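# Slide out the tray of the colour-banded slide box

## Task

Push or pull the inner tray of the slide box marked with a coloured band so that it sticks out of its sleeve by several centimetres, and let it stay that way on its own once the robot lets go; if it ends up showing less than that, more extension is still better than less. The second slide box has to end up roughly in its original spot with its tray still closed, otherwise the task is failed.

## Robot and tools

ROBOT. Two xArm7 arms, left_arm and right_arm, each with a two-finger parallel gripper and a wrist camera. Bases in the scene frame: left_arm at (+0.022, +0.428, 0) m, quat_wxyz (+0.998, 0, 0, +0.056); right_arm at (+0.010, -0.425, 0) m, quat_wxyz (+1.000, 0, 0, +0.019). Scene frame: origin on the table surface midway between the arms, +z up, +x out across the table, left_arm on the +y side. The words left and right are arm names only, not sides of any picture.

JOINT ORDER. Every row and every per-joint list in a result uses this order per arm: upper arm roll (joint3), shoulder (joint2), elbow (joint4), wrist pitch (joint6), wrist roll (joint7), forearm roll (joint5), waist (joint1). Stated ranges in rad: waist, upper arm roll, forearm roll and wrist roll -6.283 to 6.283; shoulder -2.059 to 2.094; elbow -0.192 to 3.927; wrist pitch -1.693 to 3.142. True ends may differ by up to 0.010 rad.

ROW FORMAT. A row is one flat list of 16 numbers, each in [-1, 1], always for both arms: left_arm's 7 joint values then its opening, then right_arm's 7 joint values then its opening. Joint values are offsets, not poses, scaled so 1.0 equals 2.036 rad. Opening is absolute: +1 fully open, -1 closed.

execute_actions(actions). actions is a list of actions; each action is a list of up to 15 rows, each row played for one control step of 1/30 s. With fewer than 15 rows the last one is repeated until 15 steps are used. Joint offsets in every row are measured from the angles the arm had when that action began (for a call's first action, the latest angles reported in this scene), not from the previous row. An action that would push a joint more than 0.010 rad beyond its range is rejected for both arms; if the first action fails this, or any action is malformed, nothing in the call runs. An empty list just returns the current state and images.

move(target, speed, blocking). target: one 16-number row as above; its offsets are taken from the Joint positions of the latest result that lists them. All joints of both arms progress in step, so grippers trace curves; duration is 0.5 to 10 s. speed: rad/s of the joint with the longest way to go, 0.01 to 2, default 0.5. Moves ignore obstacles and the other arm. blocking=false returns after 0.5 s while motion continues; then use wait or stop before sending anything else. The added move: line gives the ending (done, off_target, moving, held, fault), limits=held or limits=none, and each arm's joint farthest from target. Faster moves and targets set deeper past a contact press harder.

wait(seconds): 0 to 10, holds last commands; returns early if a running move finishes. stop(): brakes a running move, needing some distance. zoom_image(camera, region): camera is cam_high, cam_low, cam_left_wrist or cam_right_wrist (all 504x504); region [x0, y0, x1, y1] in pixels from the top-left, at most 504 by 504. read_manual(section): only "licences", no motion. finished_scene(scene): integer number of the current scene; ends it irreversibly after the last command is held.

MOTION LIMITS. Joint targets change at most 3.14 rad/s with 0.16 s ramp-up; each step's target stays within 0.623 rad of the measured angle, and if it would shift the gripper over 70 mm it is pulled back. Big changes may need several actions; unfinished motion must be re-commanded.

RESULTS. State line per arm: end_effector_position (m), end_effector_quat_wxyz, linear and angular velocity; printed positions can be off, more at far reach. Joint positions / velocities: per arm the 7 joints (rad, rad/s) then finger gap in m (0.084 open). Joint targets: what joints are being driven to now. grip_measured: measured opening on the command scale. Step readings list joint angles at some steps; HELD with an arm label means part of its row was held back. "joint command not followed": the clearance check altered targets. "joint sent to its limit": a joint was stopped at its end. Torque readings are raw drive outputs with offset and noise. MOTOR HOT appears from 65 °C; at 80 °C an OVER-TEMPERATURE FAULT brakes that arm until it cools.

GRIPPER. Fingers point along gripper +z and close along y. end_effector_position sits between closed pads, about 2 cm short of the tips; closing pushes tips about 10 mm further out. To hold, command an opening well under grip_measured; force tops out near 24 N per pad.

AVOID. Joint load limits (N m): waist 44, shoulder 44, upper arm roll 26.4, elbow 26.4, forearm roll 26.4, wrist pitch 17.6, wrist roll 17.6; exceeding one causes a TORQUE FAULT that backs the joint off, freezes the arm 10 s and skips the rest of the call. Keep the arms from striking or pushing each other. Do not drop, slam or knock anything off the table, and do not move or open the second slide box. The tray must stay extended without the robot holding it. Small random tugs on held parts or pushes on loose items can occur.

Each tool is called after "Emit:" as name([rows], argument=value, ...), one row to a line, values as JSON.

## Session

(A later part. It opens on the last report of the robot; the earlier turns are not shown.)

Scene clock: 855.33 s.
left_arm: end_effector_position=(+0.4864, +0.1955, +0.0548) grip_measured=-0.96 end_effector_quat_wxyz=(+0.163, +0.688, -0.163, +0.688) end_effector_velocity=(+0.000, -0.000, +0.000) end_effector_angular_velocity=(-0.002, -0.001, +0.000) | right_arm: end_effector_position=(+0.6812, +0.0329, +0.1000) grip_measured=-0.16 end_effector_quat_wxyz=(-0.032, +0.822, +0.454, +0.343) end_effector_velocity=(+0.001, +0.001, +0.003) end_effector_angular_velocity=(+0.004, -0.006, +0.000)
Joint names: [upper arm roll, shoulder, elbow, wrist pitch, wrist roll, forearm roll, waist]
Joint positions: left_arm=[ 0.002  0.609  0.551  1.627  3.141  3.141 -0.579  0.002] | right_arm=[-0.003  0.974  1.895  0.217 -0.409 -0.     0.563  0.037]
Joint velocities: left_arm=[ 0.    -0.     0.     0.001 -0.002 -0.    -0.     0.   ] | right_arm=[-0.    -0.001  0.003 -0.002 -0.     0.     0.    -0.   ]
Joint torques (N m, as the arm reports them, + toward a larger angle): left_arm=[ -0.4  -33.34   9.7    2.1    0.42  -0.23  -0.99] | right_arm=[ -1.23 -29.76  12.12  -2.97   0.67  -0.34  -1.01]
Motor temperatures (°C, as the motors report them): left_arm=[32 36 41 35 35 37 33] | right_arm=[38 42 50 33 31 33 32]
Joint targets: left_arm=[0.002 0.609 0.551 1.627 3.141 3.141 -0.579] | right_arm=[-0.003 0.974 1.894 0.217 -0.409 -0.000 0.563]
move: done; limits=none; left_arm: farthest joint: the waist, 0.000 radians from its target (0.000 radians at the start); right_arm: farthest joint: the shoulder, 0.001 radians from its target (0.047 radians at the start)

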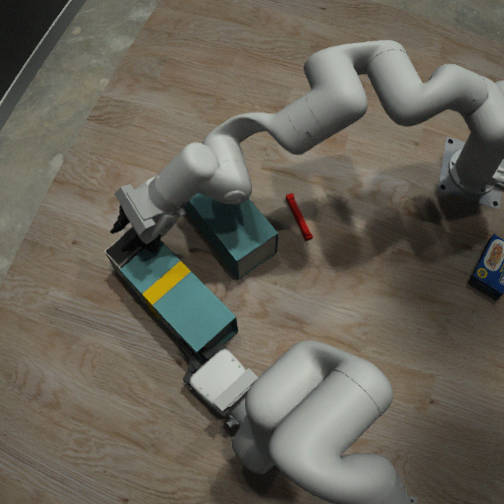

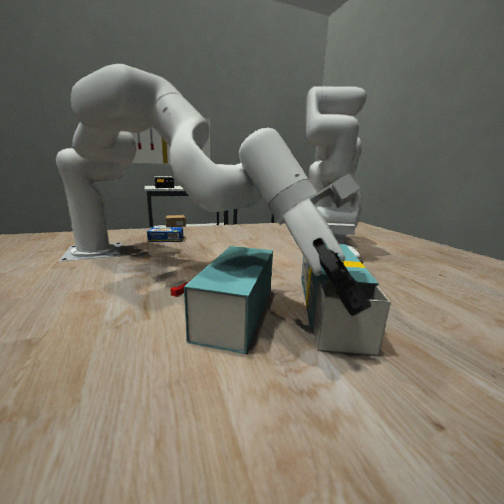

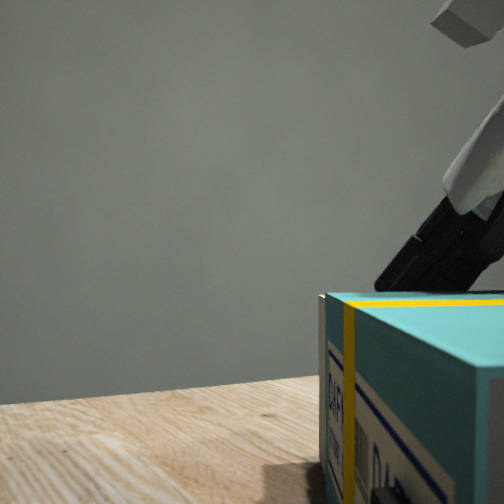

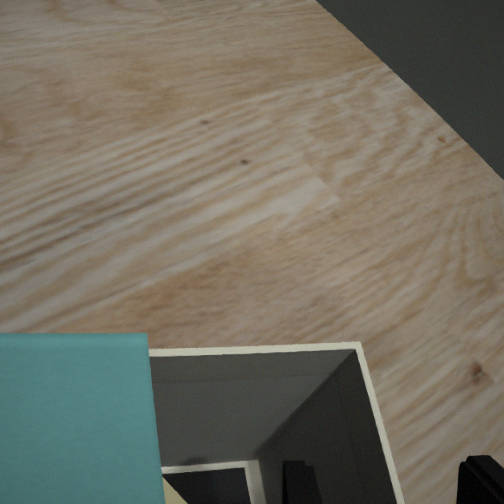

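Emit:
move(target=[0, 0, 0, 0, 0, 0, 0, -1, 0, 0.0069, 0.001, -0.0062, 0, 0, 0, -0.15], speed=0.04)

Emit:
move(target=[0, -0.0097, -0.0602, 0.0504, 0, 0, 0, -1, 0, 0, 0, 0, 0, 0, 0, -0.15], speed=0.06)

Scene clock: 865.17 s.
left_arm: end_effector_position=(+0.4864, +0.1955, +0.0548) grip_measured=-0.96 end_effector_quat_wxyz=(+0.163, +0.688, -0.163, +0.688) end_effector_velocity=(+0.000, +0.001, -0.000) end_effector_angular_velocity=(-0.000, +0.001, +0.001) | right_arm: end_effector_position=(+0.6813, +0.0329, +0.0928) grip_measured=-0.16 end_effector_quat_wxyz=(-0.032, +0.822, +0.454, +0.344) end_effector_velocity=(-0.001, -0.000, -0.002) end_effector_angular_velocity=(-0.001, +0.002, +0.000)
Joint names: [upper arm roll, shoulder, elbow, wrist pitch, wrist roll, forearm roll, waist]
Joint positions: left_arm=[ 0.002  0.609  0.551  1.627  3.141  3.141 -0.579  0.002] | right_arm=[-0.003  0.988  1.897  0.205 -0.409 -0.     0.563  0.037]
Joint velocities: left_arm=[-0.     0.001 -0.     0.001 -0.001 -0.     0.001  0.   ] | right_arm=[ 0.     0.001 -0.003 -0.001 -0.     0.     0.    -0.   ]
Joint torques (N m, as the arm reports them, + toward a larger angle): left_arm=[ -0.4  -33.49   9.86   2.07   0.4   -0.5   -1.14] | right_arm=[ -1.31 -29.98  12.02  -2.66   0.72  -0.41  -0.96]
Motor temperatures (°C, as the motors report them): left_arm=[32 36 41 35 35 37 33] | right_arm=[38 42 50 33 31 33 32]
Joint targets: left_arm=[0.002 0.609 0.551 1.627 3.141 3.141 -0.579] | right_arm=[-0.003 0.988 1.897 0.205 -0.409 -0.000 0.563]
move: done; limits=none; left_arm: farthest joint: the waist, 0.000 radians from its target (0.000 radians at the start); right_arm: farthest joint: the waist, 0.000 radians from its target (0.000 radians at the start)

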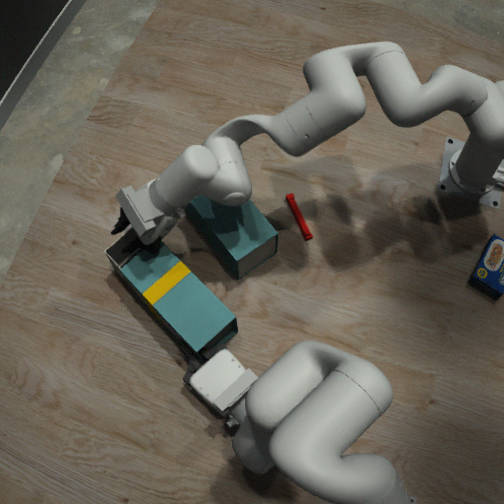

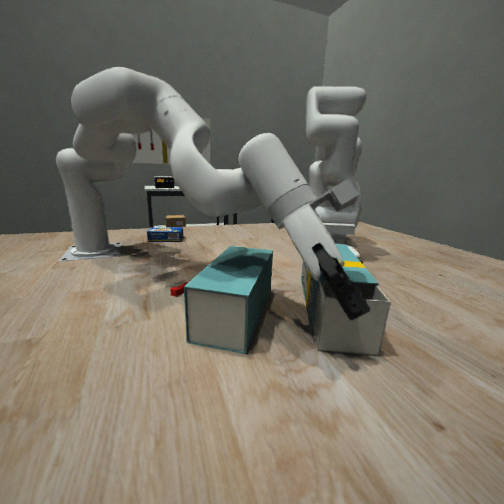

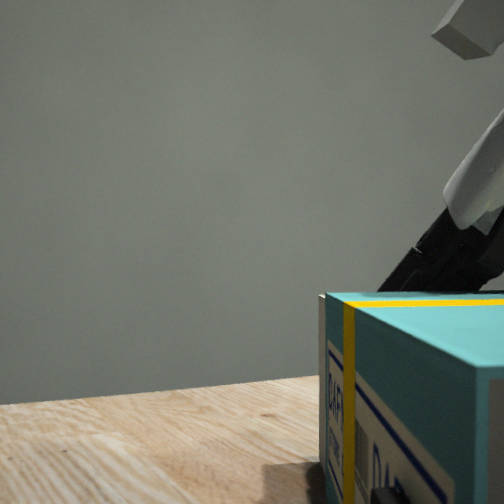

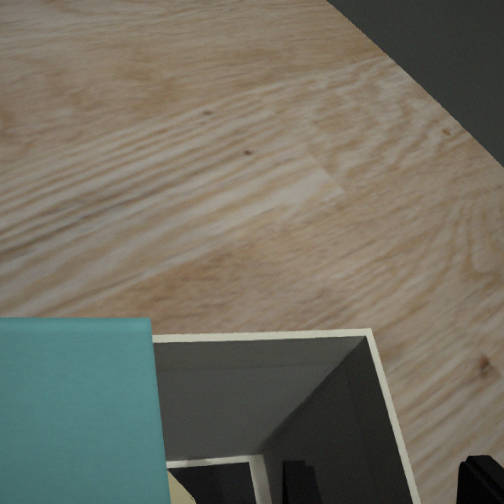

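Scene clock: 867.57 s.
left_arm: end_effector_position=(+0.4510, +0.2134, +0.0550) grip_measured=-0.96 end_effector_quat_wxyz=(+0.162, +0.688, -0.163, +0.688) end_effector_velocity=(-0.000, -0.001, +0.001) end_effector_angular_velocity=(-0.001, -0.002, -0.001) | right_arm: end_effector_position=(+0.6801, +0.0341, +0.0920) grip_measured=-0.16 end_effector_quat_wxyz=(-0.032, +0.822, +0.454, +0.343) end_effector_velocity=(+0.001, -0.001, -0.000) end_effector_angular_velocity=(-0.001, -0.001, -0.002)
Joint names: [upper arm roll, shoulder, elbow, wrist pitch, wrist roll, forearm roll, waist]
Joint positions: left_arm=[ 0.002  0.589  0.43   1.73   3.141  3.141 -0.579  0.002] | right_arm=[-0.001  0.988  1.896  0.205 -0.409 -0.     0.564  0.037]
Joint velocities: left_arm=[-0.001 -0.001 -0.001  0.002  0.     0.    -0.     0.   ] | right_arm=[-0.002  0.001  0.    -0.     0.     0.    -0.001  0.   ]
Joint torques (N m, as the arm reports them, + toward a larger angle): left_arm=[ -0.93 -28.18   1.95   1.62   0.25   0.61  -1.87] | right_arm=[ -7.89 -31.92  13.6   -4.38   0.65  -0.5  -11.3 ]
Motor temperatures (°C, as the motors report them): left_arm=[32 36 41 35 35 37 33] | right_arm=[38 42 50 33 31 33 32]
Joint targets: left_arm=[0.002 0.589 0.429 1.730 3.141 3.141 -0.579] | right_arm=[-0.003 0.988 1.897 0.205 -0.409 -0.000 0.563]
move: done; limits=none; left_arm: farthest joint: the elbow, 0.001 radians from its target (0.123 radians at the start); right_arm: farthest joint: the upper arm roll, 0.002 radians from its target (0.000 radians at the start)

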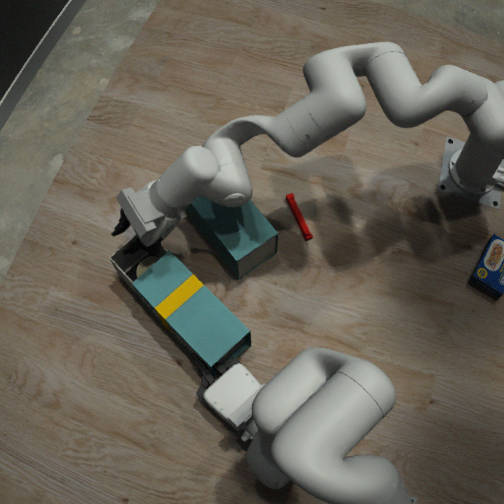

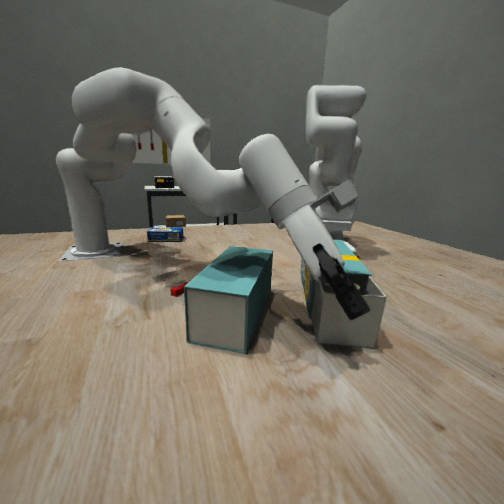

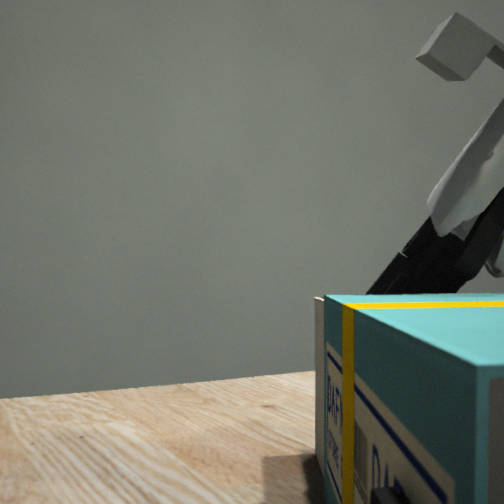

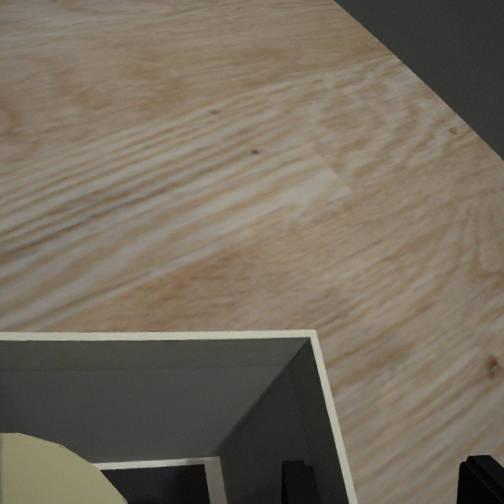

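Emit:
move(target=[0, -0.0015, -0.0429, 0.0414, 0, 0, 0, -1, 0, -0.001, 0, 0, 0, 0, -0.0005, -0.15], speed=0.06)

Scene clock: 875.70 s.
left_arm: end_effector_position=(+0.4239, +0.2268, +0.0550) grip_measured=-0.95 end_effector_quat_wxyz=(+0.163, +0.688, -0.163, +0.688) end_effector_velocity=(-0.000, +0.001, +0.001) end_effector_angular_velocity=(-0.001, -0.001, +0.001) | right_arm: end_effector_position=(+0.6790, +0.0364, +0.0937) grip_measured=-0.15 end_effector_quat_wxyz=(-0.033, +0.821, +0.455, +0.344) end_effector_velocity=(-0.001, +0.001, -0.001) end_effector_angular_velocity=(-0.001, +0.001, +0.002)
Joint names: [upper arm roll, shoulder, elbow, wrist pitch, wrist roll, forearm roll, waist]
Joint positions: left_arm=[ 0.002  0.586  0.342  1.814  3.141  3.141 -0.579  0.002] | right_arm=[-0.001  0.986  1.896  0.205 -0.409 -0.     0.567  0.037]
Joint velocities: left_arm=[ 0.001 -0.001 -0.002  0.002 -0.002 -0.     0.    -0.   ] | right_arm=[ 0.     0.001 -0.001 -0.    -0.    -0.     0.001  0.   ]
Joint torques (N m, as the arm reports them, + toward a larger angle): left_arm=[ -0.22 -20.71  -7.78   0.23   0.35  -0.1   -0.98] | right_arm=[-16.14 -33.52  15.48  -5.85   0.52  -0.52 -24.22]
Motor temperatures (°C, as the motors report them): left_arm=[32 35 40 35 35 37 33] | right_arm=[39 42 53 34 31 33 32]
Joint targets: left_arm=[0.002 0.586 0.342 1.814 3.141 3.141 -0.579] | right_arm=[-0.001 0.986 1.896 0.205 -0.409 -0.000 0.563]
move: done; limits=none; left_arm: farthest joint: the waist, 0.000 radians from its target (0.000 radians at the start); right_arm: farthest joint: the waist, 0.004 radians from its target (0.000 radians at the start)

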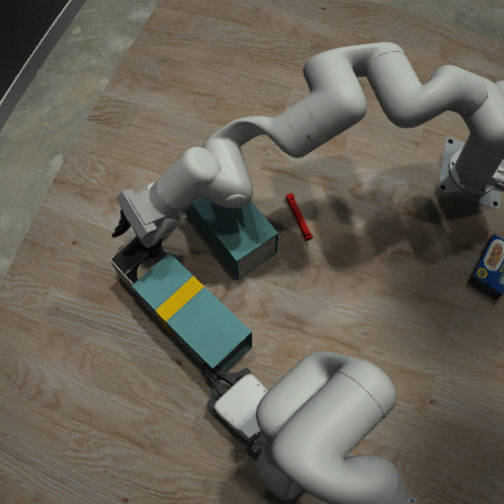

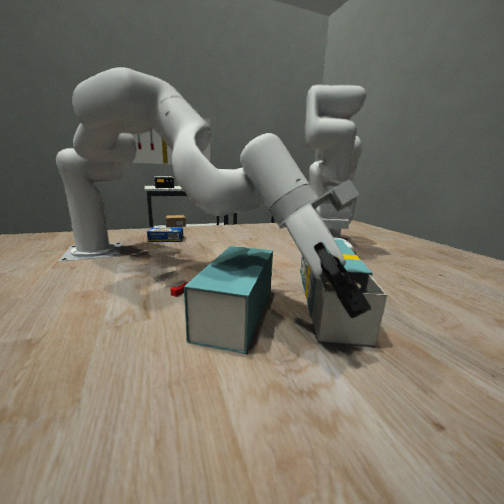

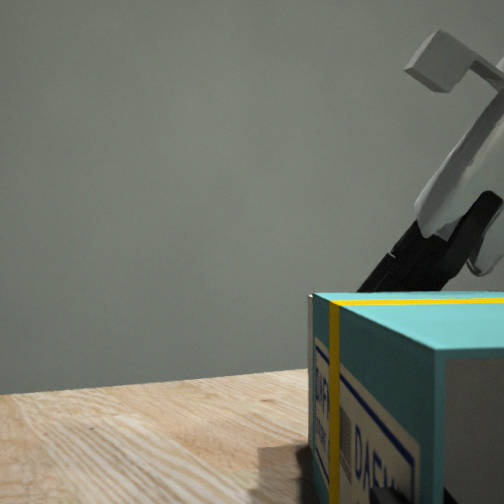

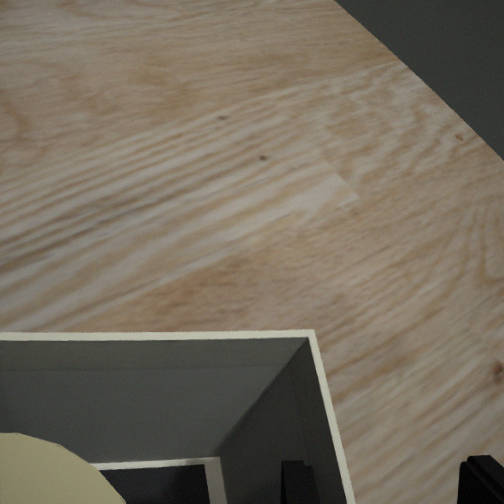

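Emit:
execute_actions([
  [[0,0,0,0,0,0,0,-1, 0,0,0,0,0,0,0.001,-0.15]],
  [[0,0,0,0,0,0,0,-0.9, 0,0,0,0,0,0,0.001,-0.15],[0,0,0,0,0,0,0,-0.85, 0,0,0,0,0,0,0.001,-0.15],[0,0,0,0,0,0,0,-0.8, 0,0,0,0,0,0,0.001,-0.15],[0,0,0,0,0,0,0,-0.7, 0,0,0,0,0,0,0.001,-0.15],[0,0,0,0,0,0,0,-0.6, 0,0,0,0,0,0,0.001,-0.15],[0,0,0,0,0,0,0,-0.5, 0,0,0,0,0,0,0.001,-0.15],[0,0,0,0,0,0,0,-0.4, 0,0,0,0,0,0,0.001,-0.15],[0,0,0,0,0,0,0,-0.3, 0,0,0,0,0,0,0.001,-0.15]],
])

Scene clock: 883.13 s.
left_arm: end_effector_position=(+0.4234, +0.2272, +0.0544) grip_measured=-0.32 end_effector_quat_wxyz=(+0.162, +0.689, -0.163, +0.687) end_effector_velocity=(+0.003, -0.001, +0.002) end_effector_angular_velocity=(-0.004, -0.008, +0.001) | right_arm: end_effector_position=(+0.6782, +0.0380, +0.0943) grip_measured=-0.16 end_effector_quat_wxyz=(-0.033, +0.820, +0.457, +0.344) end_effector_velocity=(-0.001, +0.001, -0.001) end_effector_angular_velocity=(-0.001, +0.003, +0.001)
Joint names: [upper arm roll, shoulder, elbow, wrist pitch, wrist roll, forearm roll, waist]
Joint positions: left_arm=[ 0.002  0.586  0.341  1.814  3.141  3.141 -0.579  0.03 ] | right_arm=[-0.003  0.986  1.897  0.205 -0.409 -0.     0.57   0.037]
Joint velocities: left_arm=[ 0.    -0.001  0.007  0.001 -0.001 -0.001 -0.     0.004] | right_arm=[ 0.001  0.    -0.     0.003 -0.     0.001  0.001 -0.   ]
Joint torques (N m, as the arm reports them, + toward a larger angle): left_arm=[ -0.56 -26.69   4.7    1.39   0.37  -0.03  -1.31] | right_arm=[ -1.76 -30.07  12.39  -2.84   0.73  -0.59  -2.14]
Motor temperatures (°C, as the motors report them): left_arm=[32 35 41 34 35 37 33] | right_arm=[41 43 54 35 31 33 32]
Joint targets: left_arm=[0.002 0.586 0.342 1.814 3.141 3.141 -0.579] | right_arm=[-0.002 0.986 1.896 0.205 -0.409 -0.000 0.571]
Step readings (joint positions; steps 1 to 15: 1st action; 16 to 30: 2nd action):
0: left_arm=[0.002 0.586 0.342 1.814 3.141 3.141 -0.579] | right_arm=[-0.001 0.986 1.896 0.205 -0.409 -0.000 0.567]
1: left_arm=[0.002 0.586 0.342 1.814 3.141 3.141 -0.579] | right_arm=[-0.001 0.986 1.896 0.205 -0.409 -0.000 0.567]
2: left_arm=[0.002 0.586 0.342 1.814 3.141 3.141 -0.579] | right_arm=[-0.001 0.986 1.896 0.205 -0.409 -0.000 0.567]
4: left_arm=[0.002 0.586 0.342 1.814 3.141 3.141 -0.579] | right_arm=[-0.002 0.986 1.896 0.205 -0.409 -0.000 0.569]
8: left_arm=[0.003 0.586 0.341 1.814 3.141 3.141 -0.579] | right_arm=[-0.003 0.986 1.896 0.205 -0.409 -0.000 0.569]
15: left_arm=[0.002 0.586 0.342 1.814 3.141 3.141 -0.579] | right_arm=[-0.002 0.986 1.896 0.205 -0.409 -0.000 0.569]
16: left_arm=[0.002 0.586 0.342 1.814 3.141 3.141 -0.579] | right_arm=[-0.002 0.986 1.896 0.205 -0.409 -0.000 0.569]
17: left_arm=[0.002 0.586 0.342 1.814 3.141 3.141 -0.579] | right_arm=[-0.002 0.986 1.896 0.205 -0.409 -0.000 0.569]
19: left_arm=[0.002 0.587 0.337 1.812 3.141 3.141 -0.579] | right_arm=[-0.007 0.985 1.898 0.203 -0.409 -0.000 0.567]
23: left_arm=[0.002 0.587 0.337 1.812 3.141 3.141 -0.579] | right_arm=[-0.011 0.983 1.900 0.203 -0.409 -0.000 0.563]
30: Joint positions above

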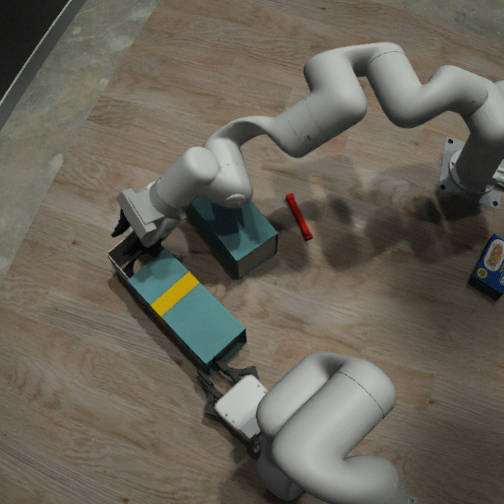

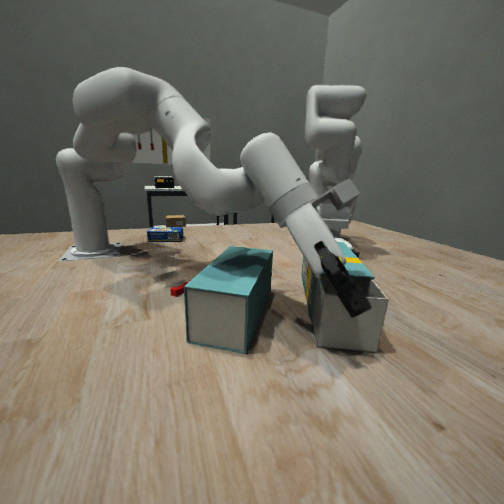

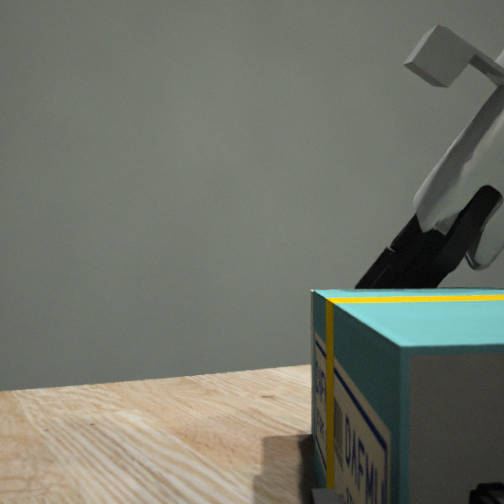

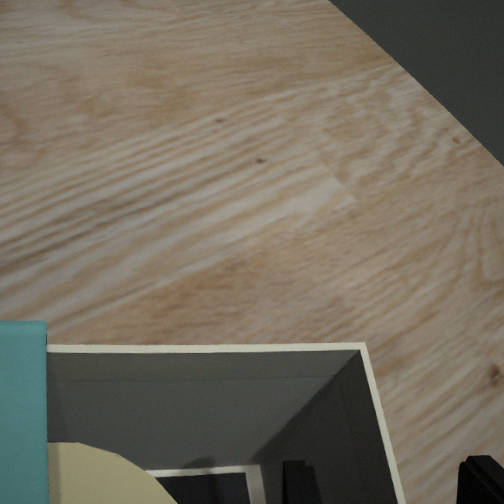

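Emit:
move(target=[0, 0.0025, -0.0262, 0.0296, 0, 0, 0, -0.3, 0, -0.059, 0.0025, 0.064, 0, 0, 0, -0.15], speed=0.1)

Scene clock: 896.13 s.
left_arm: end_effector_position=(+0.4062, +0.2358, +0.0549) grip_measured=-0.32 end_effector_quat_wxyz=(+0.162, +0.688, -0.163, +0.688) end_effector_velocity=(-0.000, -0.000, -0.000) end_effector_angular_velocity=(+0.001, +0.001, -0.001) | right_arm: end_effector_position=(+0.6775, +0.0375, +0.1653) grip_measured=-0.16 end_effector_quat_wxyz=(-0.033, +0.821, +0.457, +0.341) end_effector_velocity=(+0.001, +0.000, +0.002) end_effector_angular_velocity=(+0.002, -0.003, -0.000)
Joint names: [upper arm roll, shoulder, elbow, wrist pitch, wrist roll, forearm roll, waist]
Joint positions: left_arm=[ 0.002  0.591  0.288  1.874  3.141  3.141 -0.579  0.03 ] | right_arm=[-0.003  0.866  1.901  0.335 -0.409 -0.     0.57   0.037]
Joint velocities: left_arm=[-0.     0.    -0.001 -0.001  0.001 -0.    -0.001 -0.   ] | right_arm=[ 0.    -0.001  0.004  0.001 -0.     0.    -0.     0.   ]
Joint torques (N m, as the arm reports them, + toward a larger angle): left_arm=[ -0.52 -25.89   3.45   1.51   0.39  -0.19  -1.28] | right_arm=[ -1.39 -29.56  12.55  -2.93   0.7   -0.47  -1.48]
Motor temperatures (°C, as the motors report them): left_arm=[32 35 40 34 35 37 33] | right_arm=[39 43 53 34 31 33 32]
Joint targets: left_arm=[0.002 0.591 0.288 1.874 3.141 3.141 -0.579] | right_arm=[-0.003 0.866 1.902 0.335 -0.409 -0.000 0.570]
move: done; limits=none; left_arm: farthest joint: the waist, 0.000 radians from its target (0.000 radians at the start); right_arm: farthest joint: the elbow, 0.001 radians from its target (0.006 radians at the start)

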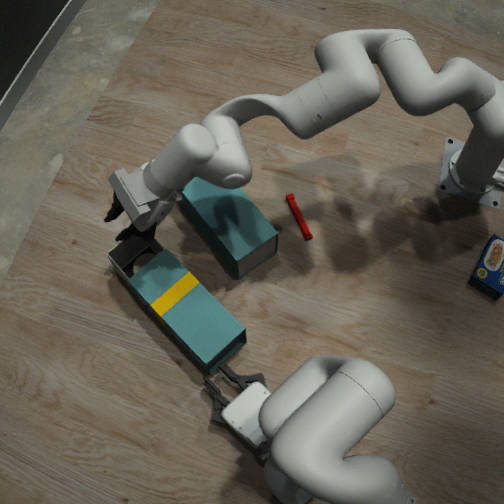

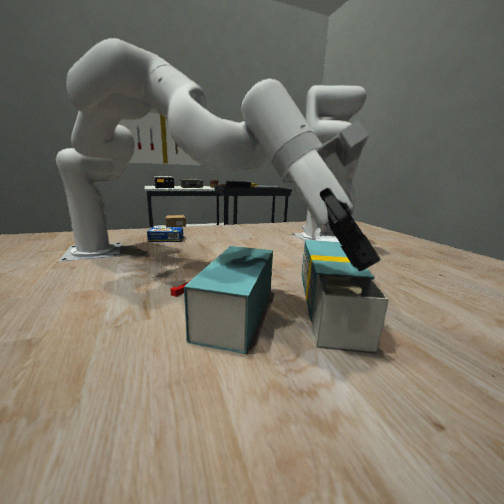

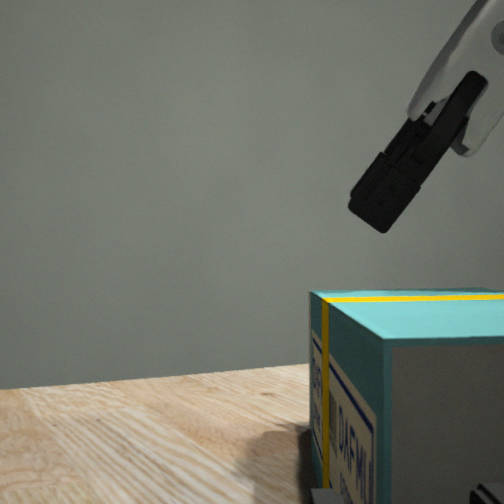

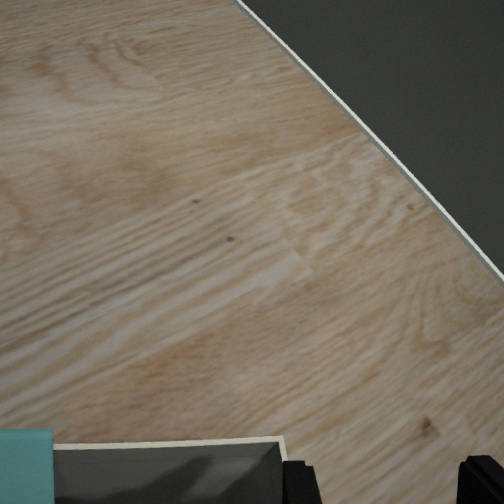

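Emit:
finished_scene(scene=1)

The scene is finished: the task was done.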